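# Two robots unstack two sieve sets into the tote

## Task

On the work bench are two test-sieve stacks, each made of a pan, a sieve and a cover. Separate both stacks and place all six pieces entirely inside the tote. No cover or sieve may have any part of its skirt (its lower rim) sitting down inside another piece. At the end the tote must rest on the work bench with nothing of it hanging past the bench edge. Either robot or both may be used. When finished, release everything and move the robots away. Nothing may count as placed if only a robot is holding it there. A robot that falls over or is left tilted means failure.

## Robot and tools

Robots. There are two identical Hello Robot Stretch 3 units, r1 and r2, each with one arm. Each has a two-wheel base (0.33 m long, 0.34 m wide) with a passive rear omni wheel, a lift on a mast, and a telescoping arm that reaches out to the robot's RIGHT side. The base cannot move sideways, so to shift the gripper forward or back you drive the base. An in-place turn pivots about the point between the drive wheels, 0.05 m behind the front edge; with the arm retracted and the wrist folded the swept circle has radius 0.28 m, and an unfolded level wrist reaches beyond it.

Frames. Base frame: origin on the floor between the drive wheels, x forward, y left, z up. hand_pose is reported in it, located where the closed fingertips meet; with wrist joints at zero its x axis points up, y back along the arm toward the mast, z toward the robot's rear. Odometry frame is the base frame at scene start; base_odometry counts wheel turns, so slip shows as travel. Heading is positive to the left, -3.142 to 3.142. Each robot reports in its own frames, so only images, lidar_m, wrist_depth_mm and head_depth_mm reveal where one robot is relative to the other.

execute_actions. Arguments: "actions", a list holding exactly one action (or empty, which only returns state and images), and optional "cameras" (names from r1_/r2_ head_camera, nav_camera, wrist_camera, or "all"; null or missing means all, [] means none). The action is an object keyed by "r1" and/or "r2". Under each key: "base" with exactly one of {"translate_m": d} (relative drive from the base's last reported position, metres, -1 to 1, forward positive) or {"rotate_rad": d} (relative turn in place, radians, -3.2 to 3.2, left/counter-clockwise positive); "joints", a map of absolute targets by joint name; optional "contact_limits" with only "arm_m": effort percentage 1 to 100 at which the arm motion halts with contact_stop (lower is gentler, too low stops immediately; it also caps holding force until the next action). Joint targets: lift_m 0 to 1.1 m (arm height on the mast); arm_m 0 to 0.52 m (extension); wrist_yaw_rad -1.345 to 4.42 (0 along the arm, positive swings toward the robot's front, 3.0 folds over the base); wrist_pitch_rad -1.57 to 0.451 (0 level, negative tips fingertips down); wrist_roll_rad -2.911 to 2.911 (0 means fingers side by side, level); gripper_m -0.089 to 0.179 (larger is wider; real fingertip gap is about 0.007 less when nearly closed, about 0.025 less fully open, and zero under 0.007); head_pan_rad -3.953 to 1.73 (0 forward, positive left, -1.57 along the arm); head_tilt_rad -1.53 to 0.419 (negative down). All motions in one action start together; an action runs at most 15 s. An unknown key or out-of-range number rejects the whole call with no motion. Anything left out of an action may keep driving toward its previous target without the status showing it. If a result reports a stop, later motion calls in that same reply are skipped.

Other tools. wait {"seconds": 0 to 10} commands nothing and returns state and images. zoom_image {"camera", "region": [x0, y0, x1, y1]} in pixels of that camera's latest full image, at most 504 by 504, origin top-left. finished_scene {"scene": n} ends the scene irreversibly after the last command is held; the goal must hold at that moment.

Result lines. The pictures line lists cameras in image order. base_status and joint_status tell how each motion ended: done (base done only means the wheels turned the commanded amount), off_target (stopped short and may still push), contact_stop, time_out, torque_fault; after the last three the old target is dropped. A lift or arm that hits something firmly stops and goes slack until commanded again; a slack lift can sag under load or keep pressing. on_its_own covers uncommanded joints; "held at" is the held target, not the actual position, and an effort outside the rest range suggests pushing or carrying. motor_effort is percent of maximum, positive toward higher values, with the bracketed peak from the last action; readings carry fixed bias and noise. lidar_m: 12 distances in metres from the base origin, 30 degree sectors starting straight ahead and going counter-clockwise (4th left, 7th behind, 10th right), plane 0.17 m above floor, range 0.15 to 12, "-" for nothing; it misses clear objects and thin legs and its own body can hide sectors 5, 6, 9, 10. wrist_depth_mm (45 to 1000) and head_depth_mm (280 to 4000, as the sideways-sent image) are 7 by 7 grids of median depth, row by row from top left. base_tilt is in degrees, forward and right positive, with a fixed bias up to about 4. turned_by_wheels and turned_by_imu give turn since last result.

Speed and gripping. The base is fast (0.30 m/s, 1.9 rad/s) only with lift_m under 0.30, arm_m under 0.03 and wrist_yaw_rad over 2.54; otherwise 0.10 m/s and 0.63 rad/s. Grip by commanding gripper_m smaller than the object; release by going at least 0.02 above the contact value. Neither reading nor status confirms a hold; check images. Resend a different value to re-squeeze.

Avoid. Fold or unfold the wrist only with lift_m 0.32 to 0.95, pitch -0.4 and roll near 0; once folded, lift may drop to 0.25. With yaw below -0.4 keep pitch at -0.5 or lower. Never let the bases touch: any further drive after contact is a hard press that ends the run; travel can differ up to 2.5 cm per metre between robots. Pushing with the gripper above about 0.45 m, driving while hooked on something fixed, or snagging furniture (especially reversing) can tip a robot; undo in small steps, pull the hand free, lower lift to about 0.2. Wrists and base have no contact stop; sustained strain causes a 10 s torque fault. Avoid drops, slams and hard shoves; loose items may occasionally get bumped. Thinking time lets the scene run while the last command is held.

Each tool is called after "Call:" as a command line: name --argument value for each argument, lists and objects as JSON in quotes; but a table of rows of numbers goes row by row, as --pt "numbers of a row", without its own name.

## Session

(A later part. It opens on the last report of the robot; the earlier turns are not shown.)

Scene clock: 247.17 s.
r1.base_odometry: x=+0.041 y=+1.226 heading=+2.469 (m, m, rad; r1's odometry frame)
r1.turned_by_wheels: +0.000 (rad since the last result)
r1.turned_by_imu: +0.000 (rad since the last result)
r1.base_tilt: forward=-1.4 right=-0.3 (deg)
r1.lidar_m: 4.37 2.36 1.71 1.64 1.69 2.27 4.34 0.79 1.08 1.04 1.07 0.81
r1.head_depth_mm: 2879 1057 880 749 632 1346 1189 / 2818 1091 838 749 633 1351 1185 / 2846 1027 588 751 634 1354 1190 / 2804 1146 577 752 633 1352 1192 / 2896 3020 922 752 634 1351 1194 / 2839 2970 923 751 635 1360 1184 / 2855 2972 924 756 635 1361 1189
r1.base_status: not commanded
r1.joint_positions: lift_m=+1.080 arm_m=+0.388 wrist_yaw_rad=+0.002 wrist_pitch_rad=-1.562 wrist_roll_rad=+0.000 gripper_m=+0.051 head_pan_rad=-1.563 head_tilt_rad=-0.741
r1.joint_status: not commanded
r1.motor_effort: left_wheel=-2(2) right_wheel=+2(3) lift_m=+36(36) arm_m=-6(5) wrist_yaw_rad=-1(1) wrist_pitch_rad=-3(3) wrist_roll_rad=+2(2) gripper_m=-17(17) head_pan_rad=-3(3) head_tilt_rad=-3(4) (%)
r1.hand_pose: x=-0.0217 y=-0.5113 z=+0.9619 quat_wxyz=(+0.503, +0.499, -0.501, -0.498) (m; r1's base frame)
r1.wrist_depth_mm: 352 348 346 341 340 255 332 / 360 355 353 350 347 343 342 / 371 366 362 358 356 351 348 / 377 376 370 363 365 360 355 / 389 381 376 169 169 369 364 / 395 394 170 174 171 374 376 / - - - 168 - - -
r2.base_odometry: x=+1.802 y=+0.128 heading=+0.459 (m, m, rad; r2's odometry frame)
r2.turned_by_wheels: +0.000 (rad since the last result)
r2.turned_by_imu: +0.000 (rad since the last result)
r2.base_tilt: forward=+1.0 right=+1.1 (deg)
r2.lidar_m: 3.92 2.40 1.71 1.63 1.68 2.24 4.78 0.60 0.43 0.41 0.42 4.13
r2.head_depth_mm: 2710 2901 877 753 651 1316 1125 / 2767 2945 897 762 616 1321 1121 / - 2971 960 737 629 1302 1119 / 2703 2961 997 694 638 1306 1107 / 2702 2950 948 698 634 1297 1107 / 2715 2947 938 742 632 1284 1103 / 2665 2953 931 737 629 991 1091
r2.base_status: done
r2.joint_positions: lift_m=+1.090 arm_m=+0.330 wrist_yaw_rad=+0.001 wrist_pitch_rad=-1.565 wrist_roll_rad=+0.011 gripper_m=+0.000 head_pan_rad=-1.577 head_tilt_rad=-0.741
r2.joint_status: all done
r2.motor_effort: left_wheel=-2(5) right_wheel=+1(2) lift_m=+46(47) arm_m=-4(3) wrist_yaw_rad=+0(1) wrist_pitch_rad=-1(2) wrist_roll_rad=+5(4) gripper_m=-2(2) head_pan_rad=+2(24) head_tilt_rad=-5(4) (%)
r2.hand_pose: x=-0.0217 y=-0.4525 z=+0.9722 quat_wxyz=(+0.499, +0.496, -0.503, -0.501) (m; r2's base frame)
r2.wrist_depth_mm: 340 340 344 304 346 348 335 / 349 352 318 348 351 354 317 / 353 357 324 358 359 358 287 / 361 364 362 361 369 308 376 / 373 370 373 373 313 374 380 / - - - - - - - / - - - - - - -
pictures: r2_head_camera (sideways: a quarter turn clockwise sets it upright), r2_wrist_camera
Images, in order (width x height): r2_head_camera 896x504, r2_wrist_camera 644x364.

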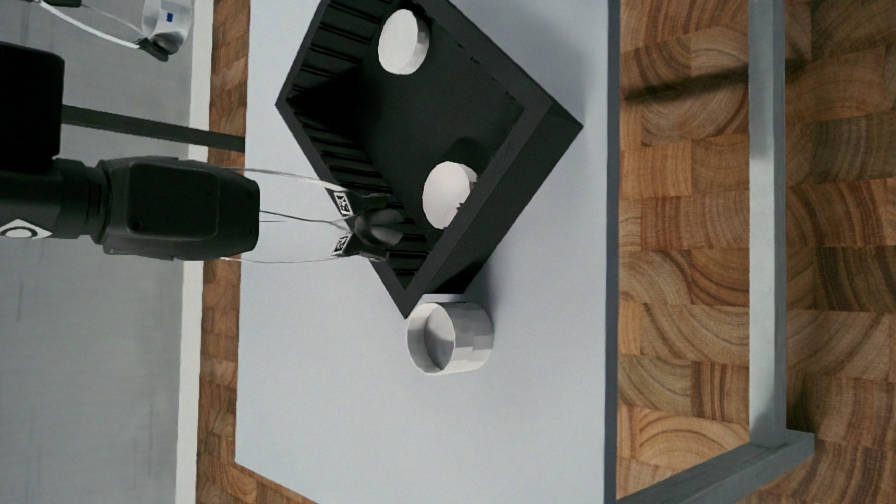

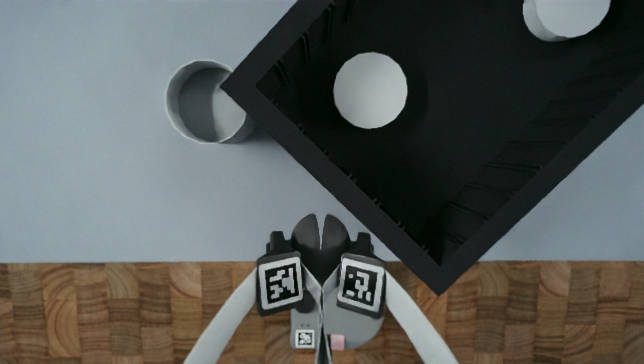

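Call:
execute_actions --actions '[{"r2":{"joints":{"arm_m":0.31,"lift_m":0.93}}}]' --cameras '["r2_wrist_camera"]'

Call:
execute_actions --actions '[{"r2":{"joints":{"arm_m":0.47}}}]' --cameras '["r2_wrist_camera","r2_head_camera"]'

Scene clock: 254.43 s.
r1.base_odometry: x=+0.041 y=+1.226 heading=+2.469 (m, m, rad; r1's odometry frame)
r1.turned_by_wheels: +0.000 (rad since the last result)
r1.turned_by_imu: +0.001 (rad since the last result)
r1.base_tilt: forward=-1.3 right=-0.3 (deg)
r1.lidar_m: 4.38 2.36 1.72 1.64 1.69 2.28 4.36 0.79 1.09 1.04 1.07 0.80
r1.head_depth_mm: 2771 1044 879 748 632 1350 1190 / 2803 1086 838 748 632 1354 1187 / 2889 1027 587 750 631 1353 1193 / 2823 1147 576 752 633 1347 1195 / 2887 2980 923 752 635 1353 1191 / 2863 3015 923 752 635 1359 1189 / 2850 3012 923 754 636 1352 1189
r1.base_status: not commanded
r1.joint_positions: lift_m=+1.080 arm_m=+0.388 wrist_yaw_rad=+0.002 wrist_pitch_rad=-1.562 wrist_roll_rad=+0.000 gripper_m=+0.051 head_pan_rad=-1.563 head_tilt_rad=-0.741
r1.joint_status: not commanded
r1.motor_effort: left_wheel=-2(2) right_wheel=+3(3) lift_m=+36(36) arm_m=-6(5) wrist_yaw_rad=-1(1) wrist_pitch_rad=-4(4) wrist_roll_rad=+2(2) gripper_m=-17(17) head_pan_rad=-3(3) head_tilt_rad=-3(3) (%)
r1.hand_pose: x=-0.0217 y=-0.5113 z=+0.9619 quat_wxyz=(+0.503, +0.499, -0.501, -0.498) (m; r1's base frame)
r1.wrist_depth_mm: 352 352 347 343 338 255 331 / 361 358 354 350 348 343 341 / 368 364 365 357 354 351 348 / 376 371 372 365 361 361 358 / 387 384 379 169 169 368 364 / 397 392 169 174 172 377 374 / - - - 168 - - -
r2.base_odometry: x=+1.802 y=+0.128 heading=+0.459 (m, m, rad; r2's odometry frame)
r2.turned_by_wheels: +0.000 (rad since the last result)
r2.turned_by_imu: -0.001 (rad since the last result)
r2.base_tilt: forward=+1.0 right=+1.1 (deg)
r2.lidar_m: 3.94 2.40 1.70 1.63 1.68 2.24 4.77 0.60 0.43 0.41 0.42 4.13
r2.head_depth_mm: 2689 2932 - 741 636 1321 1132 / 2667 - 895 762 615 1314 1121 / 2685 - 841 726 629 1304 1111 / 2697 2960 989 683 639 1299 1106 / 2715 2950 947 701 635 1295 1104 / 2655 2908 938 740 631 1287 1095 / 2643 2941 933 738 629 994 1092
r2.base_status: not commanded
r2.joint_positions: lift_m=+0.930 arm_m=+0.310 wrist_yaw_rad=+0.001 wrist_pitch_rad=-1.566 wrist_roll_rad=+0.011 gripper_m=+0.000 head_pan_rad=-1.577 head_tilt_rad=-0.741
r2.joint_status: all done
r2.motor_effort: left_wheel=-1(1) right_wheel=+1(1) lift_m=+36(42) arm_m=-4(3) wrist_yaw_rad=-2(1) wrist_pitch_rad=-1(1) wrist_roll_rad=+5(5) gripper_m=-2(2) head_pan_rad=+3(2) head_tilt_rad=-4(5) (%)
r2.hand_pose: x=-0.0217 y=-0.4325 z=+0.8125 quat_wxyz=(+0.499, +0.496, -0.503, -0.501) (m; r2's base frame)
r2.wrist_depth_mm: 163 162 113 194 174 195 197 / 164 164 115 195 197 200 202 / 201 201 203 117 202 203 205 / 205 206 207 206 206 208 200 / 208 210 211 211 122 210 172 / 213 214 215 - 216 126 153 / - - - 222 - 128 133
pictures: r2_wrist_camera
Images, in order (width x height): r2_wrist_camera 644x364.

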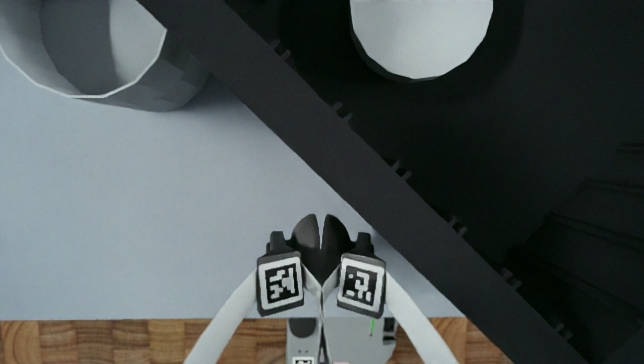

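Scene clock: 256.87 s.
r1.base_odometry: x=+0.041 y=+1.226 heading=+2.469 (m, m, rad; r1's odometry frame)
r1.turned_by_wheels: +0.000 (rad since the last result)
r1.turned_by_imu: +0.000 (rad since the last result)
r1.base_tilt: forward=-1.4 right=-0.3 (deg)
r1.lidar_m: 4.37 2.36 1.71 1.64 1.69 2.27 4.35 0.79 1.09 1.04 1.07 0.80
r1.head_depth_mm: 2951 2945 851 748 632 1348 1190 / 2819 1032 902 749 633 1352 1182 / 2880 1072 587 740 634 1354 1187 / 2818 1140 576 752 634 1353 1192 / 2882 2993 867 753 635 1352 1194 / 2869 2958 924 754 636 1358 1195 / 2845 3012 923 753 635 1357 1192
r1.base_status: not commanded
r1.joint_positions: lift_m=+1.080 arm_m=+0.388 wrist_yaw_rad=+0.002 wrist_pitch_rad=-1.562 wrist_roll_rad=+0.000 gripper_m=+0.051 head_pan_rad=-1.563 head_tilt_rad=-0.741
r1.joint_status: not commanded
r1.motor_effort: left_wheel=-2(2) right_wheel=+3(3) lift_m=+36(36) arm_m=-5(5) wrist_yaw_rad=-1(1) wrist_pitch_rad=-3(3) wrist_roll_rad=+2(2) gripper_m=-18(17) head_pan_rad=-3(3) head_tilt_rad=-4(4) (%)
r1.hand_pose: x=-0.0217 y=-0.5113 z=+0.9619 quat_wxyz=(+0.503, +0.499, -0.501, -0.498) (m; r1's base frame)
r1.wrist_depth_mm: 353 351 345 337 335 256 333 / 361 355 355 344 340 344 339 / 369 366 360 358 352 351 348 / 378 371 369 365 363 359 357 / 384 384 378 170 169 367 364 / 398 392 169 174 172 374 374 / - - - 167 - - -
r2.base_odometry: x=+1.802 y=+0.128 heading=+0.459 (m, m, rad; r2's odometry frame)
r2.turned_by_wheels: +0.000 (rad since the last result)
r2.turned_by_imu: +0.000 (rad since the last result)
r2.base_tilt: forward=+1.0 right=+1.2 (deg)
r2.lidar_m: 3.93 2.40 1.71 1.63 1.68 2.24 4.76 0.60 0.43 0.41 0.42 4.14
r2.head_depth_mm: 2747 2927 - 706 649 1321 1125 / 2603 - 897 704 648 1318 1125 / 2652 - 864 716 644 1302 1116 / 2677 2974 888 741 639 1301 1115 / 2662 2944 947 708 634 1298 1103 / 2678 2955 942 744 633 1289 1098 / 2653 2936 928 737 626 995 1086
r2.base_status: not commanded
r2.joint_positions: lift_m=+0.930 arm_m=+0.470 wrist_yaw_rad=+0.000 wrist_pitch_rad=-1.576 wrist_roll_rad=+0.012 gripper_m=+0.000 head_pan_rad=-1.577 head_tilt_rad=-0.741
r2.joint_status: all done
r2.motor_effort: left_wheel=-1(2) right_wheel=+1(1) lift_m=+36(36) arm_m=+5(0) wrist_yaw_rad=+0(1) wrist_pitch_rad=+2(3) wrist_roll_rad=+4(4) gripper_m=-2(2) head_pan_rad=+3(3) head_tilt_rad=-4(5) (%)
r2.hand_pose: x=-0.0216 y=-0.5892 z=+0.8128 quat_wxyz=(+0.496, +0.498, -0.501, -0.505) (m; r2's base frame)
r2.wrist_depth_mm: 192 192 112 141 193 175 195 / 196 195 197 115 196 177 198 / 200 201 203 116 200 180 203 / 204 205 206 207 205 206 208 / 210 208 209 210 122 211 211 / 180 179 213 - 124 217 215 / 180 184 219 223 223 188 184
pictures: r2_head_camera (sideways: a quarter turn clockwise sets it upright), r2_wrist_camera
Images, in order (width x height): r2_head_camera 896x504, r2_wrist_camera 644x364.

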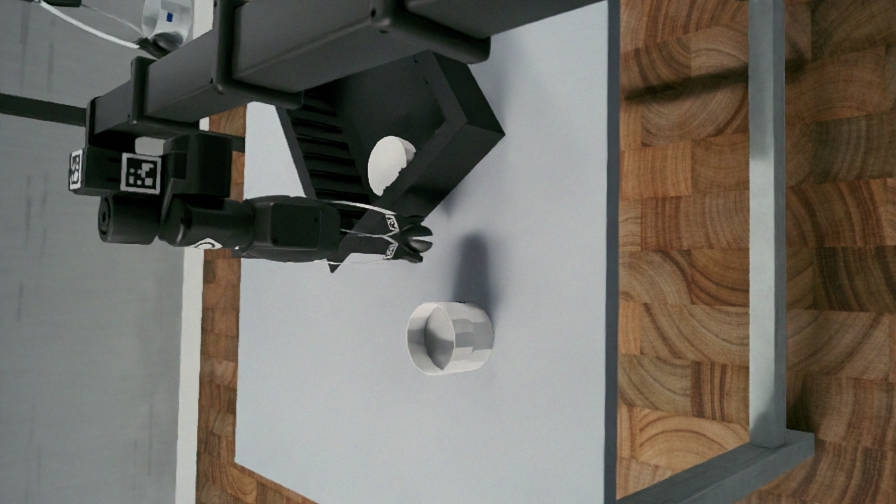

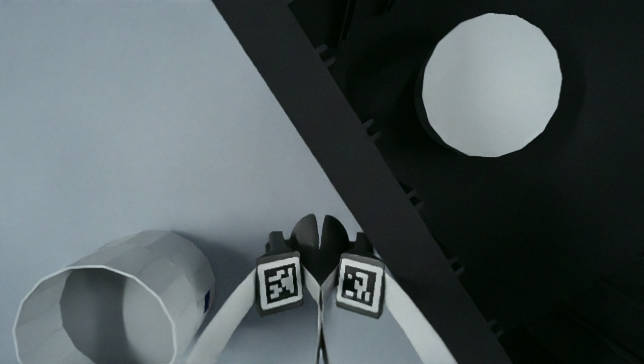

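Call:
execute_actions --actions '[{"r2":{"joints":{"lift_m":1.0,"arm_m":0.44}},"r1":{"joints":{"arm_m":0.5}}}]' --cameras '[]'

Call:
execute_actions --actions '[{"r2":{"base":{"translate_m":0.11},"joints":{"arm_m":0.427,"gripper_m":0.11}}}]' --cameras '["r2_wrist_camera","r1_head_camera","r1_wrist_camera"]'

Scene clock: 264.80 s.
r1.base_odometry: x=+0.041 y=+1.226 heading=+2.469 (m, m, rad; r1's odometry frame)
r1.turned_by_wheels: +0.000 (rad since the last result)
r1.turned_by_imu: +0.001 (rad since the last result)
r1.base_tilt: forward=-1.3 right=-0.4 (deg)
r1.lidar_m: 4.38 2.37 1.72 1.64 1.69 2.27 4.35 0.79 1.09 1.04 1.07 0.80
r1.head_depth_mm: 2944 1138 851 748 631 1353 1187 / 2813 1034 915 749 631 1348 1186 / 2873 3055 885 738 634 1356 1187 / 2940 2976 779 749 635 1361 1193 / 2858 2981 864 750 635 1361 1193 / 2834 2965 925 752 634 1349 1195 / 2840 2981 925 755 637 1364 1195
r1.base_status: not commanded
r1.joint_positions: lift_m=+1.080 arm_m=+0.500 wrist_yaw_rad=+0.001 wrist_pitch_rad=-1.562 wrist_roll_rad=+0.000 gripper_m=+0.051 head_pan_rad=-1.563 head_tilt_rad=-0.741
r1.joint_status: all done
r1.motor_effort: left_wheel=-2(2) right_wheel=+2(3) lift_m=+36(36) arm_m=+6(5) wrist_yaw_rad=-1(1) wrist_pitch_rad=-3(4) wrist_roll_rad=+2(2) gripper_m=-18(17) head_pan_rad=-3(3) head_tilt_rad=-4(4) (%)
r1.hand_pose: x=-0.0217 y=-0.6227 z=+0.9619 quat_wxyz=(+0.502, +0.498, -0.501, -0.498) (m; r1's base frame)
r1.wrist_depth_mm: 350 348 291 322 336 334 326 / 359 356 339 326 346 343 274 / 370 364 360 354 353 311 348 / 379 373 372 276 352 354 355 / 391 383 377 170 169 366 363 / 398 393 169 174 171 375 373 / 405 402 399 167 386 385 381
r2.base_odometry: x=+1.802 y=+0.128 heading=+0.459 (m, m, rad; r2's odometry frame)
r2.turned_by_wheels: +0.000 (rad since the last result)
r2.turned_by_imu: -0.001 (rad since the last result)
r2.base_tilt: forward=+0.9 right=+1.2 (deg)
r2.lidar_m: 3.93 2.40 1.71 1.63 1.68 2.24 4.75 0.60 0.43 0.41 0.42 4.14
r2.head_depth_mm: - 3022 932 736 651 1325 1117 / - 2917 904 703 646 1312 1115 / - 3022 861 716 645 1296 1115 / 2662 2947 953 752 637 1304 1105 / 2663 2909 951 710 636 1299 1100 / 2684 2957 943 742 631 1286 1098 / 2649 2910 924 739 624 993 1099
r2.base_status: not commanded
r2.joint_positions: lift_m=+1.000 arm_m=+0.440 wrist_yaw_rad=+0.000 wrist_pitch_rad=-1.570 wrist_roll_rad=+0.012 gripper_m=+0.000 head_pan_rad=-1.577 head_tilt_rad=-0.741
r2.joint_status: all done
r2.motor_effort: left_wheel=-1(1) right_wheel=+1(0) lift_m=+46(48) arm_m=-4(9) wrist_yaw_rad=+0(0) wrist_pitch_rad=+0(2) wrist_roll_rad=+3(3) gripper_m=-2(2) head_pan_rad=+3(3) head_tilt_rad=-4(4) (%)
r2.hand_pose: x=-0.0216 y=-0.5614 z=+0.8823 quat_wxyz=(+0.497, +0.497, -0.503, -0.503) (m; r2's base frame)
r2.wrist_depth_mm: 256 259 260 195 258 261 263 / 262 263 266 262 246 266 268 / 269 268 273 270 270 272 273 / 275 271 273 277 273 275 273 / 278 246 250 283 196 281 222 / 284 284 284 - 287 224 201 / 293 290 296 297 297 202 300
pictures: none
No camera images: the call's "cameras" was empty. Leave "cameras" out to get every camera's image.

Scene clock: 266.97 s.
r1.base_odometry: x=+0.041 y=+1.226 heading=+2.469 (m, m, rad; r1's odometry frame)
r1.turned_by_wheels: +0.000 (rad since the last result)
r1.turned_by_imu: +0.000 (rad since the last result)
r1.base_tilt: forward=-1.4 right=-0.1 (deg)
r1.lidar_m: 4.36 2.35 1.71 1.64 1.69 2.28 4.34 0.79 1.09 1.04 1.07 0.80
r1.head_depth_mm: 2846 2960 854 747 632 1349 1188 / 2904 1033 912 748 634 1352 1186 / 2896 3020 886 741 631 1355 1188 / 2941 2974 775 752 634 1345 1191 / 2860 2977 866 751 634 1356 1197 / 2886 2978 925 753 636 1354 1191 / 2872 2972 927 755 634 1358 1192
r1.base_status: not commanded
r1.joint_positions: lift_m=+1.080 arm_m=+0.500 wrist_yaw_rad=+0.001 wrist_pitch_rad=-1.562 wrist_roll_rad=+0.000 gripper_m=+0.051 head_pan_rad=-1.563 head_tilt_rad=-0.741
r1.joint_status: not commanded
r1.motor_effort: left_wheel=-2(2) right_wheel=+3(3) lift_m=+36(36) arm_m=+5(5) wrist_yaw_rad=-1(1) wrist_pitch_rad=-3(3) wrist_roll_rad=+2(2) gripper_m=-17(17) head_pan_rad=-3(3) head_tilt_rad=-4(4) (%)
r1.hand_pose: x=-0.0217 y=-0.6227 z=+0.9619 quat_wxyz=(+0.502, +0.498, -0.501, -0.498) (m; r1's base frame)
r1.wrist_depth_mm: 352 348 292 323 338 334 327 / 358 355 339 327 343 342 274 / 370 363 361 355 350 309 346 / 378 374 370 275 355 354 355 / 386 381 375 169 169 369 366 / 397 390 169 174 172 376 375 / 408 404 398 168 388 388 380
r2.base_odometry: x=+1.901 y=+0.177 heading=+0.459 (m, m, rad; r2's odometry frame)
r2.turned_by_wheels: +0.000 (rad since the last result)
r2.turned_by_imu: -0.001 (rad since the last result)
r2.base_tilt: forward=+1.0 right=+1.2 (deg)
r2.lidar_m: 3.83 2.41 1.71 1.63 1.68 2.24 4.86 0.59 0.42 0.40 0.41 4.02
r2.head_depth_mm: - 3034 912 707 649 1316 1120 / - 2992 868 731 647 1312 1120 / - 3021 963 739 641 1304 1112 / 2655 2890 924 707 639 1303 1107 / 2699 2940 950 748 634 1294 1106 / 2677 2923 941 744 632 1026 1104 / 2640 2909 2280 784 628 1251 1112
r2.base_status: done
r2.joint_positions: lift_m=+1.000 arm_m=+0.427 wrist_yaw_rad=+0.000 wrist_pitch_rad=-1.570 wrist_roll_rad=+0.012 gripper_m=+0.110 head_pan_rad=-1.577 head_tilt_rad=-0.741
r2.joint_status: all done
r2.motor_effort: left_wheel=-2(2) right_wheel=+1(4) lift_m=+46(46) arm_m=-3(8) wrist_yaw_rad=+0(0) wrist_pitch_rad=+0(0) wrist_roll_rad=+3(4) gripper_m=+1(82) head_pan_rad=+3(3) head_tilt_rad=-5(4) (%)
r2.hand_pose: x=-0.0216 y=-0.5484 z=+0.8823 quat_wxyz=(+0.497, +0.497, -0.503, -0.503) (m; r2's base frame)
r2.wrist_depth_mm: 258 258 260 261 263 181 243 / 265 263 265 268 269 219 246 / 269 270 272 272 272 243 270 / 273 275 277 247 280 279 229 / 278 281 280 247 285 284 198 / 287 287 290 290 292 294 288 / 292 294 296 293 297 300 302
pictures: r1_head_camera (sideways: a quarter turn clockwise sets it upright), r1_wrist_camera, r2_wrist_camera
Images, in order (width x height): r1_head_camera 896x504, r1_wrist_camera 644x364, r2_wrist_camera 644x364.

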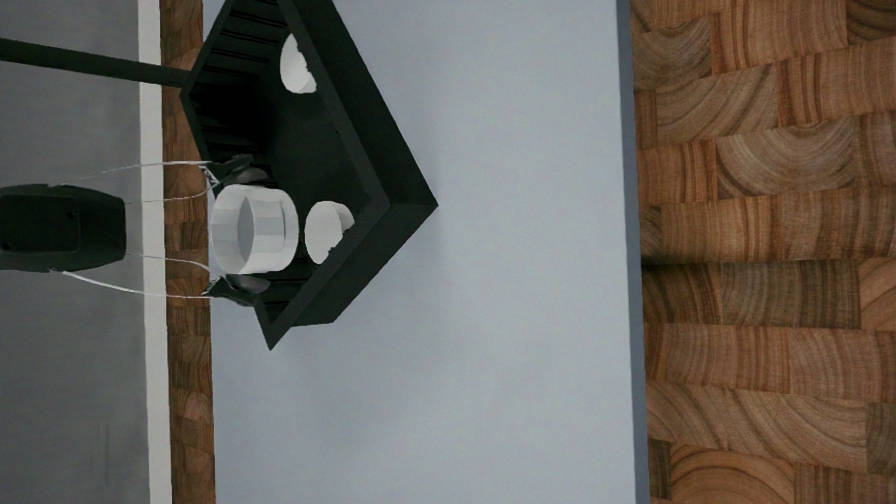

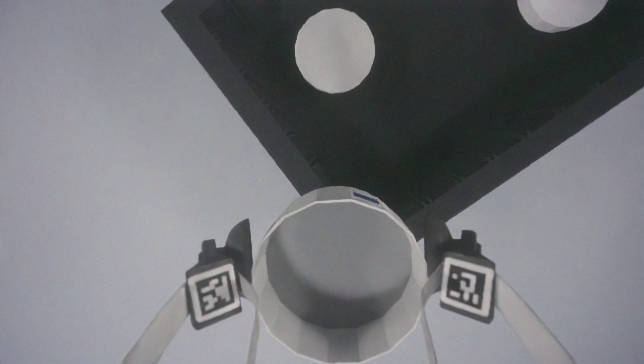

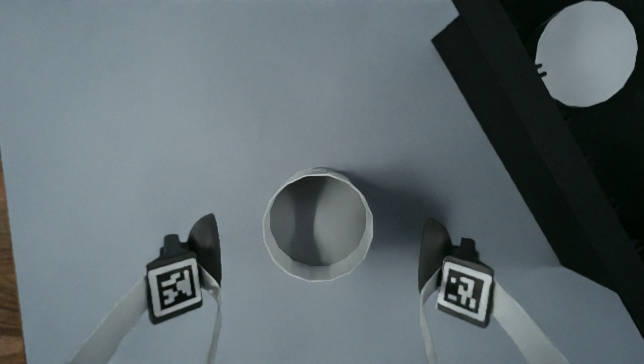

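Call:
execute_actions --actions '[{"r2":{"joints":{"lift_m":0.922}},"r1":{"base":{"rotate_rad":0.4}}}]' --cameras '[]'

Call:
execute_actions --actions '[{"r2":{"joints":{"gripper_m":0.05}},"r1":{"base":{"translate_m":-0.33}}}]' --cameras '[]'

Call:
execute_actions --actions '[{"r2":{"joints":{"lift_m":1.06}}}]' --cameras '["r2_head_camera","r2_wrist_camera","r1_head_camera","r1_wrist_camera"]'

Scene clock: 285.87 s.
r1.base_odometry: x=+0.041 y=+1.226 heading=+2.869 (m, m, rad; r1's odometry frame)
r1.turned_by_wheels: +0.400 (rad since the last result)
r1.turned_by_imu: +0.391 (rad since the last result)
r1.base_tilt: forward=-1.4 right=-0.2 (deg)
r1.lidar_m: 2.78 1.80 1.64 1.65 2.04 4.10 0.79 1.14 1.04 1.05 0.80 4.37
r1.head_depth_mm: 2793 2922 829 748 632 1303 1182 / 2887 2933 920 747 633 1322 1188 / 2963 3011 892 750 634 1351 1190 / - 1197 865 752 648 1352 1188 / 3190 1193 923 752 680 1354 1187 / 3330 1196 922 754 1470 1360 1196 / 3467 1254 926 756 1506 1362 1194
r1.base_status: done
r1.joint_positions: lift_m=+1.080 arm_m=+0.500 wrist_yaw_rad=+0.001 wrist_pitch_rad=-1.562 wrist_roll_rad=+0.000 gripper_m=+0.051 head_pan_rad=-1.563 head_tilt_rad=-0.741
r1.joint_status: not commanded
r1.motor_effort: left_wheel=-2(10) right_wheel=+3(14) lift_m=+36(36) arm_m=+5(6) wrist_yaw_rad=-1(1) wrist_pitch_rad=-3(4) wrist_roll_rad=+2(2) gripper_m=-17(17) head_pan_rad=-3(3) head_tilt_rad=-4(4) (%)
r1.hand_pose: x=-0.0217 y=-0.6227 z=+0.9619 quat_wxyz=(+0.502, +0.498, -0.501, -0.498) (m; r1's base frame)
r1.wrist_depth_mm: 351 349 346 342 339 335 254 / 358 358 354 348 346 343 300 / 367 364 363 358 356 349 311 / 376 372 370 363 363 359 318 / 388 381 377 169 170 368 325 / - 390 169 174 172 372 327 / - - 401 168 385 387 382
r2.base_odometry: x=+1.901 y=+0.177 heading=+0.459 (m, m, rad; r2's odometry frame)
r2.turned_by_wheels: +0.000 (rad since the last result)
r2.turned_by_imu: -0.001 (rad since the last result)
r2.base_tilt: forward=+1.0 right=+1.2 (deg)
r2.lidar_m: 3.83 2.40 1.71 1.63 1.68 2.25 4.88 0.60 0.42 0.40 0.42 4.01
r2.head_depth_mm: 2711 3022 - - 642 1322 1125 / 2591 - 855 731 647 1318 1126 / 2625 - 969 741 645 1307 1119 / 2694 2979 936 708 637 1307 1110 / 2680 2920 948 746 635 1293 1102 / 2674 2918 941 742 630 1028 1099 / 2662 2946 2258 791 626 1256 1117
r2.base_status: not commanded
r2.joint_positions: lift_m=+0.922 arm_m=+0.427 wrist_yaw_rad=+0.000 wrist_pitch_rad=-1.570 wrist_roll_rad=+0.012 gripper_m=+0.110 head_pan_rad=-1.577 head_tilt_rad=-0.741
r2.joint_status: all done
r2.motor_effort: left_wheel=-1(2) right_wheel=+1(1) lift_m=+36(43) arm_m=-3(3) wrist_yaw_rad=+0(0) wrist_pitch_rad=+0(1) wrist_roll_rad=+3(3) gripper_m=+0(0) head_pan_rad=+3(2) head_tilt_rad=-5(4) (%)
r2.hand_pose: x=-0.0216 y=-0.5484 z=+0.8046 quat_wxyz=(+0.497, +0.497, -0.503, -0.503) (m; r2's base frame)
r2.wrist_depth_mm: 185 187 188 188 188 181 134 / 190 190 191 192 192 192 149 / 192 194 194 196 196 196 166 / 197 197 199 198 202 202 188 / 201 202 201 169 204 206 205 / 205 205 171 173 172 209 212 / 209 211 213 169 213 215 215
pictures: none
No camera images: the call's "cameras" was empty. Leave "cameras" out to get every camera's image.

Scene clock: 290.50 s.
r1.base_odometry: x=+0.359 y=+1.137 heading=+2.869 (m, m, rad; r1's odometry frame)
r1.turned_by_wheels: +0.000 (rad since the last result)
r1.turned_by_imu: +0.001 (rad since the last result)
r1.base_tilt: forward=-1.5 right=-0.4 (deg)
r1.lidar_m: 2.99 1.93 1.75 1.77 2.19 4.05 0.46 0.46 0.92 0.93 1.15 1.05
r1.head_depth_mm: 2653 2864 855 728 632 546 508 / 2792 2973 883 709 632 547 1143 / 2853 3019 871 712 632 548 1168 / 3071 2996 837 698 634 558 1187 / 3102 3001 841 713 634 571 1189 / 3171 2997 922 751 635 1281 1198 / 3342 1204 925 753 635 1300 1193
r1.base_status: done
r1.joint_positions: lift_m=+1.080 arm_m=+0.500 wrist_yaw_rad=+0.001 wrist_pitch_rad=-1.562 wrist_roll_rad=+0.000 gripper_m=+0.051 head_pan_rad=-1.563 head_tilt_rad=-0.741
r1.joint_status: not commanded
r1.motor_effort: left_wheel=-2(6) right_wheel=+3(4) lift_m=+37(36) arm_m=+6(5) wrist_yaw_rad=-1(0) wrist_pitch_rad=-3(3) wrist_roll_rad=+2(2) gripper_m=-17(18) head_pan_rad=-3(3) head_tilt_rad=-4(4) (%)
r1.hand_pose: x=-0.0217 y=-0.6227 z=+0.9619 quat_wxyz=(+0.502, +0.498, -0.501, -0.498) (m; r1's base frame)
r1.wrist_depth_mm: 353 347 262 283 335 333 302 / 360 354 343 347 344 341 321 / 367 364 337 337 353 332 328 / 373 375 332 362 361 356 349 / 386 383 341 170 169 334 281 / 397 390 169 174 172 281 375 / 406 402 401 167 384 386 382
r2.base_odometry: x=+1.901 y=+0.177 heading=+0.459 (m, m, rad; r2's odometry frame)
r2.turned_by_wheels: +0.000 (rad since the last result)
r2.turned_by_imu: -0.001 (rad since the last result)
r2.base_tilt: forward=+1.0 right=+1.2 (deg)
r2.lidar_m: 3.83 2.40 1.71 1.63 1.68 2.24 4.86 0.59 0.42 0.40 0.41 4.02
r2.head_depth_mm: 2703 2989 - - 641 1325 1121 / 2685 - 853 731 646 1314 1118 / 2620 - 969 740 645 1310 1109 / 2677 2987 919 703 640 1293 1111 / 2691 2910 951 748 633 1292 1102 / 2646 2925 939 745 632 1031 1099 / 2681 2936 2285 788 626 1247 1120
r2.base_status: not commanded
r2.joint_positions: lift_m=+0.922 arm_m=+0.427 wrist_yaw_rad=+0.000 wrist_pitch_rad=-1.569 wrist_roll_rad=+0.012 gripper_m=+0.051 head_pan_rad=-1.577 head_tilt_rad=-0.741
r2.joint_status: all done
r2.motor_effort: left_wheel=-2(2) right_wheel=+0(1) lift_m=+37(37) arm_m=-4(4) wrist_yaw_rad=+0(0) wrist_pitch_rad=+0(0) wrist_roll_rad=+3(3) gripper_m=-14(89) head_pan_rad=+3(3) head_tilt_rad=-4(5) (%)
r2.hand_pose: x=-0.0216 y=-0.5485 z=+0.8046 quat_wxyz=(+0.497, +0.497, -0.503, -0.503) (m; r2's base frame)
r2.wrist_depth_mm: 186 187 186 188 188 180 135 / 190 190 190 192 193 193 149 / 193 193 194 194 196 196 166 / 196 198 198 198 202 201 189 / 201 200 200 164 203 206 206 / 204 205 167 169 169 210 211 / 209 213 213 164 213 214 217
pictures: none
No camera images: the call's "cameras" was empty. Leave "cameras" out to get every camera's image.

Scene clock: 292.60 s.
r1.base_odometry: x=+0.359 y=+1.137 heading=+2.869 (m, m, rad; r1's odometry frame)
r1.turned_by_wheels: +0.000 (rad since the last result)
r1.turned_by_imu: +0.000 (rad since the last result)
r1.base_tilt: forward=-1.4 right=-0.3 (deg)
r1.lidar_m: 2.99 1.92 1.76 1.78 2.19 4.06 0.46 0.46 0.92 0.93 1.15 1.05
r1.head_depth_mm: 2667 2849 853 730 633 548 507 / 2788 2965 884 711 632 546 1148 / 2868 2992 867 711 632 546 1172 / - 2965 834 697 634 559 1189 / 3095 2969 840 714 636 570 1191 / 3176 2964 923 752 635 1283 1188 / 3319 1200 926 755 634 1305 1192
r1.base_status: not commanded
r1.joint_positions: lift_m=+1.080 arm_m=+0.500 wrist_yaw_rad=+0.001 wrist_pitch_rad=-1.562 wrist_roll_rad=+0.000 gripper_m=+0.051 head_pan_rad=-1.563 head_tilt_rad=-0.741
r1.joint_status: not commanded
r1.motor_effort: left_wheel=-2(3) right_wheel=+3(3) lift_m=+36(36) arm_m=+5(5) wrist_yaw_rad=+0(1) wrist_pitch_rad=-4(4) wrist_roll_rad=+2(2) gripper_m=-17(17) head_pan_rad=-3(3) head_tilt_rad=-4(4) (%)
r1.hand_pose: x=-0.0217 y=-0.6227 z=+0.9619 quat_wxyz=(+0.502, +0.498, -0.501, -0.498) (m; r1's base frame)
r1.wrist_depth_mm: 353 349 261 281 336 333 303 / 360 358 344 347 347 342 319 / 367 364 336 336 353 330 327 / 377 373 330 358 359 356 345 / 387 384 339 170 169 333 281 / 398 389 169 174 172 281 373 / 405 404 401 168 386 386 380
r2.base_odometry: x=+1.901 y=+0.177 heading=+0.459 (m, m, rad; r2's odometry frame)
r2.turned_by_wheels: +0.000 (rad since the last result)
r2.turned_by_imu: +0.000 (rad since the last result)
r2.base_tilt: forward=+1.0 right=+1.2 (deg)
r2.lidar_m: 3.82 2.39 1.71 1.64 1.68 2.25 4.88 0.59 0.42 0.40 0.41 4.03
r2.head_depth_mm: 2782 2998 910 706 651 1316 1126 / 2759 2918 868 730 648 1318 1116 / - 2942 969 760 642 1297 1111 / 2717 2878 625 742 641 1298 1111 / 2708 2962 951 751 635 1294 1103 / 2694 2918 938 744 634 1025 1097 / 2629 2936 2290 787 628 1254 1117
r2.base_status: not commanded
r2.joint_positions: lift_m=+1.060 arm_m=+0.427 wrist_yaw_rad=+0.000 wrist_pitch_rad=-1.568 wrist_roll_rad=+0.012 gripper_m=+0.051 head_pan_rad=-1.577 head_tilt_rad=-0.741
r2.joint_status: all done
r2.motor_effort: left_wheel=-2(1) right_wheel=+0(1) lift_m=+48(49) arm_m=-4(3) wrist_yaw_rad=+1(0) wrist_pitch_rad=+0(0) wrist_roll_rad=+3(3) gripper_m=-14(14) head_pan_rad=+3(2) head_tilt_rad=-4(4) (%)
r2.hand_pose: x=-0.0216 y=-0.5488 z=+0.9422 quat_wxyz=(+0.498, +0.496, -0.503, -0.503) (m; r2's base frame)
r2.wrist_depth_mm: 318 314 318 318 315 316 318 / - 320 321 324 324 302 325 / - 327 325 329 334 306 332 / - 337 334 335 337 315 337 / - 340 338 166 343 347 287 / - 345 168 170 168 354 265 / - 357 357 160 360 362 365
pictures: r1_head_camera (sideways: a quarter turn clockwise sets it upright), r1_wrist_camera, r2_head_camera (sideways: a quarter turn clockwise sets it upright), r2_wrist_camera
Images, in order (width x height): r1_head_camera 896x504, r1_wrist_camera 644x364, r2_head_camera 896x504, r2_wrist_camera 644x364.

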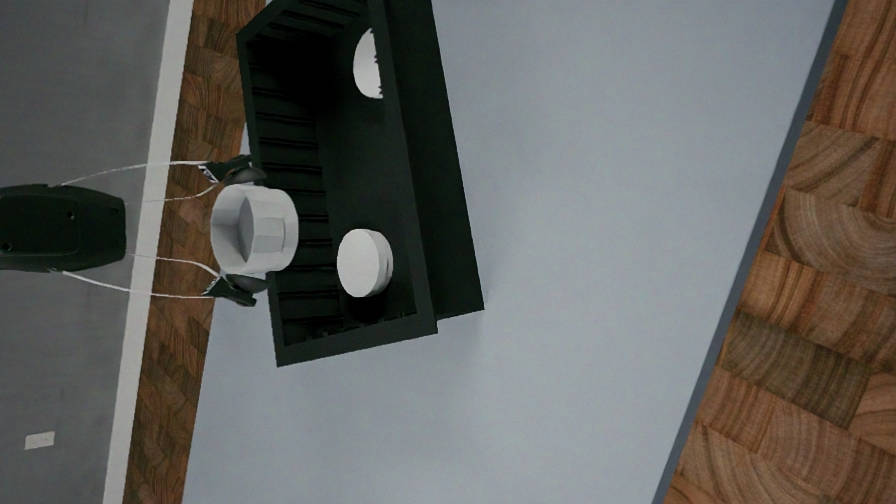

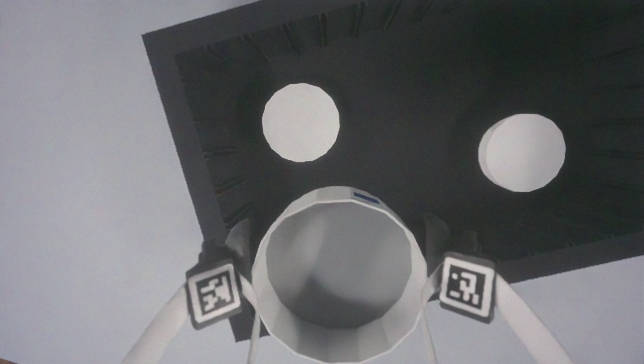

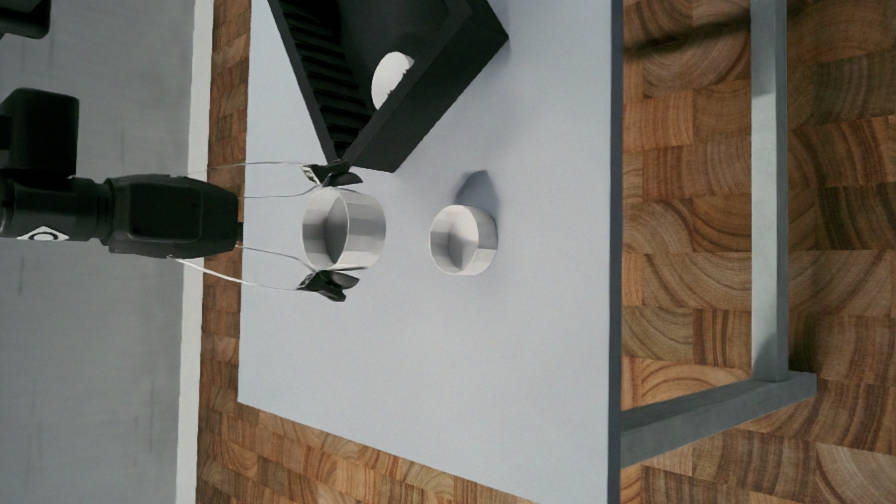

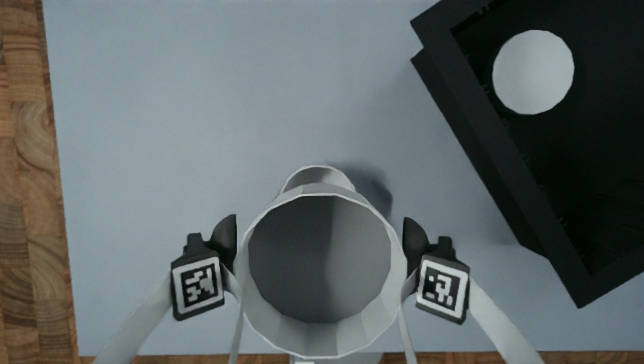

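Call:
execute_actions --actions '[{"r2":{"base":{"translate_m":-0.32},"joints":{"arm_m":0.454}},"r1":{"joints":{"arm_m":0.488,"lift_m":0.908}}}]' --cameras '["r2_wrist_camera","r1_wrist_camera"]'

Scene clock: 308.30 s.
r1.base_odometry: x=+0.359 y=+1.137 heading=+2.869 (m, m, rad; r1's odometry frame)
r1.turned_by_wheels: +0.000 (rad since the last result)
r1.turned_by_imu: +0.001 (rad since the last result)
r1.base_tilt: forward=-1.5 right=-0.4 (deg)
r1.lidar_m: 2.99 1.93 1.76 1.77 2.19 4.03 0.47 0.47 0.92 0.93 1.15 1.04
r1.head_depth_mm: 2589 - - 709 631 546 508 / 617 875 886 713 634 548 1153 / 2752 2716 876 712 633 547 1176 / 2879 2966 858 695 634 558 1186 / 3093 2994 842 715 635 571 1195 / 3200 3004 924 751 634 1281 1192 / 3309 1202 925 754 636 1305 1184
r1.base_status: not commanded
r1.joint_positions: lift_m=+0.908 arm_m=+0.488 wrist_yaw_rad=+0.001 wrist_pitch_rad=-1.563 wrist_roll_rad=+0.000 gripper_m=+0.051 head_pan_rad=-1.563 head_tilt_rad=-0.741
r1.joint_status: all done
r1.motor_effort: left_wheel=-2(2) right_wheel=+3(3) lift_m=+19(34) arm_m=-5(5) wrist_yaw_rad=-1(0) wrist_pitch_rad=-3(3) wrist_roll_rad=+2(2) gripper_m=-17(17) head_pan_rad=-2(3) head_tilt_rad=-4(4) (%)
r1.hand_pose: x=-0.0217 y=-0.6113 z=+0.7906 quat_wxyz=(+0.502, +0.498, -0.501, -0.498) (m; r1's base frame)
r1.wrist_depth_mm: 150 178 157 174 174 173 172 / 145 182 159 159 178 176 175 / 138 185 164 164 182 181 178 / 132 175 190 186 186 185 183 / 125 163 194 169 169 188 187 / 121 151 169 174 172 192 190 / 115 139 204 167 174 175 161
r2.base_odometry: x=+1.614 y=+0.035 heading=+0.459 (m, m, rad; r2's odometry frame)
r2.turned_by_wheels: +0.000 (rad since the last result)
r2.turned_by_imu: +0.000 (rad since the last result)
r2.base_tilt: forward=+1.0 right=+1.2 (deg)
r2.lidar_m: 4.14 2.38 1.70 1.62 1.67 2.23 4.57 0.61 0.43 0.41 0.43 0.57
r2.head_depth_mm: 2753 3025 989 771 651 1319 1125 / 2744 2935 866 766 646 1317 1118 / - 762 857 739 644 1304 1113 / 2530 2911 834 713 642 1302 1115 / 2618 2946 860 692 654 1293 1106 / 2604 2878 838 723 649 1292 1104 / 2668 2936 928 733 643 1280 1097
r2.base_status: done
r2.joint_positions: lift_m=+1.060 arm_m=+0.454 wrist_yaw_rad=+0.000 wrist_pitch_rad=-1.568 wrist_roll_rad=+0.012 gripper_m=+0.051 head_pan_rad=-1.577 head_tilt_rad=-0.741
r2.joint_status: all done
r2.motor_effort: left_wheel=-1(5) right_wheel=+1(2) lift_m=+48(48) arm_m=+4(5) wrist_yaw_rad=-1(0) wrist_pitch_rad=+0(0) wrist_roll_rad=+3(3) gripper_m=-13(14) head_pan_rad=+2(3) head_tilt_rad=-4(4) (%)
r2.hand_pose: x=-0.0216 y=-0.5753 z=+0.9422 quat_wxyz=(+0.498, +0.496, -0.503, -0.503) (m; r2's base frame)
r2.wrist_depth_mm: 235 283 316 319 298 310 243 / 252 317 300 321 319 321 326 / 248 303 328 331 325 252 336 / 333 265 335 335 251 340 342 / 337 264 301 166 342 350 348 / 344 344 168 170 169 356 358 / 353 353 357 164 363 361 363
pictures: r1_wrist_camera, r2_wrist_camera
Images, in order (width x height): r1_wrist_camera 644x364, r2_wrist_camera 644x364.

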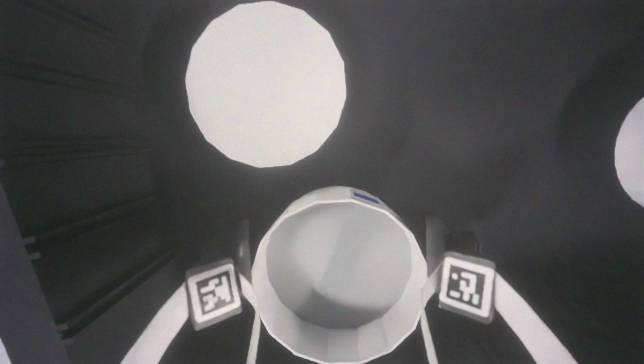

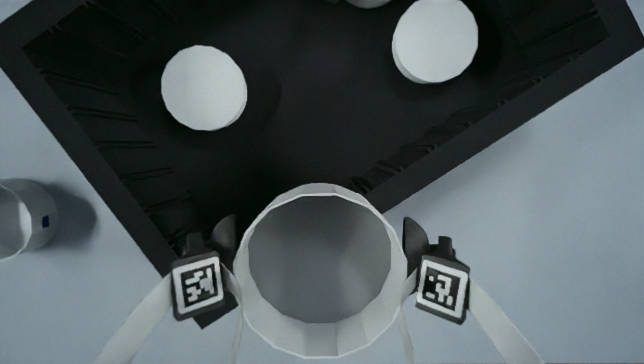

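Call:
execute_actions --actions '[{"r2":{"base":{"translate_m":0.045},"joints":{"arm_m":0.486,"wrist_roll_rad":0.5}},"r1":{"joints":{"gripper_m":0.105}}}]' --cameras '["r2_wrist_camera","r2_head_camera"]'

Call:
execute_actions --actions '[{"r1":{"joints":{"lift_m":1.05}}}]' --cameras '["r1_wrist_camera"]'

Scene clock: 317.87 s.
r1.base_odometry: x=+0.359 y=+1.137 heading=+2.869 (m, m, rad; r1's odometry frame)
r1.turned_by_wheels: +0.000 (rad since the last result)
r1.turned_by_imu: +0.001 (rad since the last result)
r1.base_tilt: forward=-1.6 right=-0.5 (deg)
r1.lidar_m: 2.98 1.92 1.76 1.77 2.18 4.05 0.47 0.46 0.92 0.93 1.15 1.04
r1.head_depth_mm: 662 - - 712 630 545 507 / 601 964 886 712 632 547 1148 / 2764 2739 877 711 633 548 1173 / 2913 2961 857 697 634 559 1196 / 3045 3003 843 715 633 570 1197 / 3208 2980 921 754 634 1279 1190 / 3313 1200 924 753 635 1301 1188
r1.base_status: not commanded
r1.joint_positions: lift_m=+0.908 arm_m=+0.488 wrist_yaw_rad=+0.001 wrist_pitch_rad=-1.563 wrist_roll_rad=+0.000 gripper_m=+0.105 head_pan_rad=-1.563 head_tilt_rad=-0.741
r1.joint_status: all done
r1.motor_effort: left_wheel=-2(2) right_wheel=+3(3) lift_m=+19(20) arm_m=-6(6) wrist_yaw_rad=-1(1) wrist_pitch_rad=-4(3) wrist_roll_rad=+2(2) gripper_m=+0(97) head_pan_rad=-3(3) head_tilt_rad=-5(4) (%)
r1.hand_pose: x=-0.0217 y=-0.6113 z=+0.7906 quat_wxyz=(+0.502, +0.498, -0.501, -0.498) (m; r1's base frame)
r1.wrist_depth_mm: 150 178 157 174 174 173 171 / 146 181 160 159 178 177 175 / 139 185 164 164 182 180 178 / 132 174 190 186 186 185 183 / 125 163 194 173 174 189 187 / 121 149 177 178 177 192 190 / 115 142 204 175 182 174 161
r2.base_odometry: x=+1.654 y=+0.055 heading=+0.459 (m, m, rad; r2's odometry frame)
r2.turned_by_wheels: +0.000 (rad since the last result)
r2.turned_by_imu: -0.001 (rad since the last result)
r2.base_tilt: forward=+1.0 right=+1.2 (deg)
r2.lidar_m: 4.09 2.39 1.70 1.62 1.67 2.23 4.60 0.61 0.43 0.41 0.42 0.56
r2.head_depth_mm: 2738 3052 915 774 650 1323 1124 / 2658 2908 887 756 646 1312 1121 / - 748 879 719 642 1309 1115 / 2576 2992 816 699 637 1305 1113 / 2628 2872 846 706 636 1299 1102 / 2670 2921 940 742 635 1278 1097 / 2690 2949 931 733 642 1280 1096
r2.base_status: done
r2.joint_positions: lift_m=+1.060 arm_m=+0.486 wrist_yaw_rad=+0.000 wrist_pitch_rad=-1.568 wrist_roll_rad=+0.493 gripper_m=+0.051 head_pan_rad=-1.577 head_tilt_rad=-0.741
r2.joint_status: all done
r2.motor_effort: left_wheel=-2(1) right_wheel=+1(6) lift_m=+48(48) arm_m=+4(2) wrist_yaw_rad=+0(0) wrist_pitch_rad=+0(1) wrist_roll_rad=+5(5) gripper_m=-14(14) head_pan_rad=+3(3) head_tilt_rad=-4(4) (%)
r2.hand_pose: x=-0.0216 y=-0.6072 z=+0.9422 quat_wxyz=(+0.364, +0.362, -0.607, -0.606) (m; r2's base frame)
r2.wrist_depth_mm: 313 239 308 314 294 256 320 / 319 252 317 319 324 271 324 / 324 277 323 328 323 330 331 / 297 327 314 332 295 339 339 / 341 276 339 166 253 346 346 / 344 350 167 169 168 353 - / 352 356 355 164 361 - -
pictures: r2_head_camera (sideways: a quarter turn clockwise sets it upright), r2_wrist_camera
Images, in order (width x height): r2_head_camera 896x504, r2_wrist_camera 644x364.

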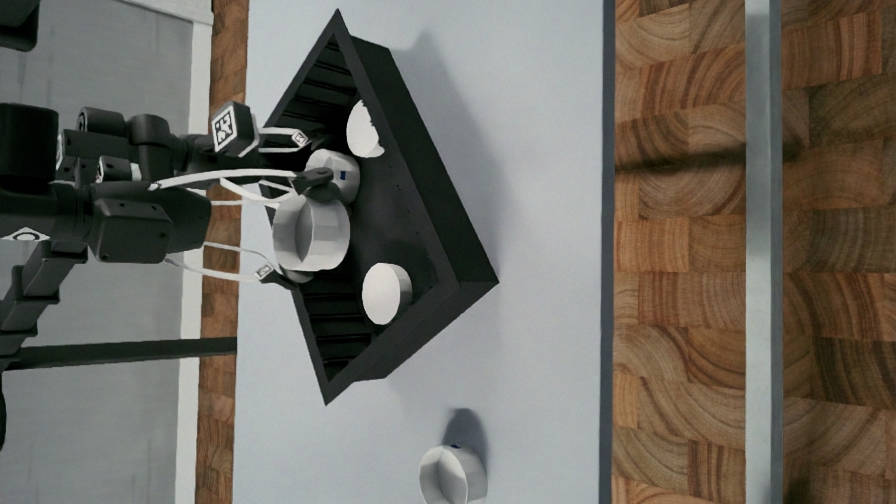

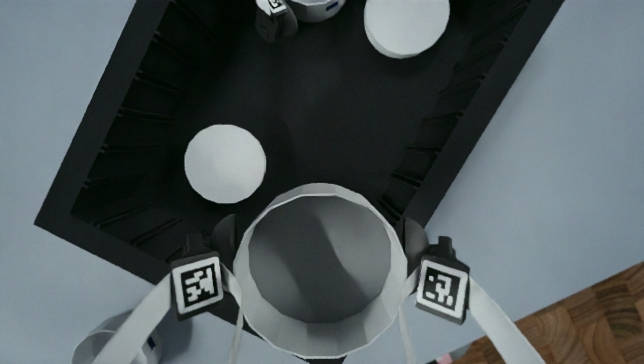

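Scene clock: 320.00 s.
r1.base_odometry: x=+0.359 y=+1.137 heading=+2.869 (m, m, rad; r1's odometry frame)
r1.turned_by_wheels: +0.000 (rad since the last result)
r1.turned_by_imu: +0.000 (rad since the last result)
r1.base_tilt: forward=-1.5 right=-0.4 (deg)
r1.lidar_m: 2.98 1.93 1.76 1.77 2.19 4.05 0.46 0.47 0.92 0.93 1.15 1.04
r1.head_depth_mm: 1227 1422 860 729 632 547 507 / 702 875 887 710 633 547 1146 / 2834 2953 868 712 634 547 1171 / 2998 2857 850 695 634 559 1191 / 3104 2943 838 712 634 571 1192 / 3166 3012 924 755 635 1274 1196 / 3287 1202 927 753 637 1310 1197
r1.base_status: not commanded
r1.joint_positions: lift_m=+1.050 arm_m=+0.488 wrist_yaw_rad=+0.001 wrist_pitch_rad=-1.563 wrist_roll_rad=+0.000 gripper_m=+0.105 head_pan_rad=-1.563 head_tilt_rad=-0.741
r1.joint_status: all done
r1.motor_effort: left_wheel=-2(2) right_wheel=+3(3) lift_m=+35(37) arm_m=-5(5) wrist_yaw_rad=+0(1) wrist_pitch_rad=-3(3) wrist_roll_rad=+2(2) gripper_m=+0(0) head_pan_rad=-3(3) head_tilt_rad=-4(4) (%)
r1.hand_pose: x=-0.0217 y=-0.6113 z=+0.9319 quat_wxyz=(+0.502, +0.498, -0.501, -0.498) (m; r1's base frame)
r1.wrist_depth_mm: 322 235 264 310 308 305 301 / 330 264 319 316 316 311 308 / 339 333 307 307 323 300 300 / 347 341 312 319 328 325 321 / 352 351 318 321 336 314 262 / 365 361 300 292 257 250 342 / 373 369 365 361 359 356 349
r2.base_odometry: x=+1.654 y=+0.055 heading=+0.459 (m, m, rad; r2's odometry frame)
r2.turned_by_wheels: +0.000 (rad since the last result)
r2.turned_by_imu: +0.000 (rad since the last result)
r2.base_tilt: forward=+1.0 right=+1.1 (deg)
r2.lidar_m: 4.09 2.38 1.69 1.62 1.67 2.23 4.59 0.61 0.43 0.41 0.42 0.57
r2.head_depth_mm: 2764 2992 917 771 652 1318 1123 / 637 2948 893 758 646 1314 1113 / - 3044 889 720 644 1312 1116 / 2694 2966 813 699 642 1297 1111 / 2659 2881 849 708 634 1294 1103 / 2638 2954 939 742 633 1294 1101 / 2665 2906 937 733 641 1268 1091
r2.base_status: not commanded
r2.joint_positions: lift_m=+1.060 arm_m=+0.486 wrist_yaw_rad=+0.000 wrist_pitch_rad=-1.568 wrist_roll_rad=+0.493 gripper_m=+0.051 head_pan_rad=-1.577 head_tilt_rad=-0.741
r2.joint_status: not commanded
r2.motor_effort: left_wheel=-2(1) right_wheel=+1(1) lift_m=+48(48) arm_m=+4(4) wrist_yaw_rad=+1(1) wrist_pitch_rad=-1(1) wrist_roll_rad=+5(5) gripper_m=-14(14) head_pan_rad=+3(3) head_tilt_rad=-4(4) (%)
r2.hand_pose: x=-0.0216 y=-0.6072 z=+0.9422 quat_wxyz=(+0.364, +0.362, -0.607, -0.606) (m; r2's base frame)
r2.wrist_depth_mm: 315 240 313 314 293 255 321 / 319 252 320 320 323 273 326 / 327 279 323 325 327 330 335 / 298 327 309 331 296 339 340 / 340 273 337 166 252 349 344 / 350 347 168 169 169 355 - / 355 355 361 164 358 - -
pictures: r1_wrist_camera
Images, in order (width x height): r1_wrist_camera 644x364.

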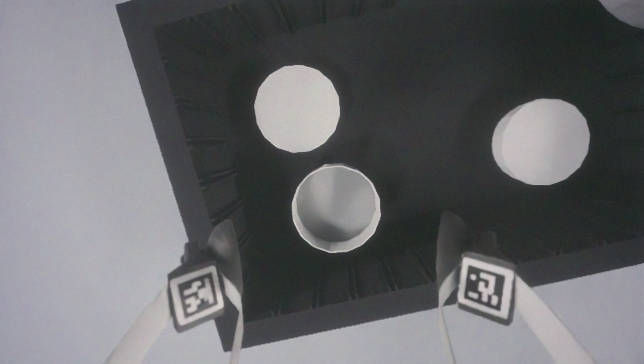

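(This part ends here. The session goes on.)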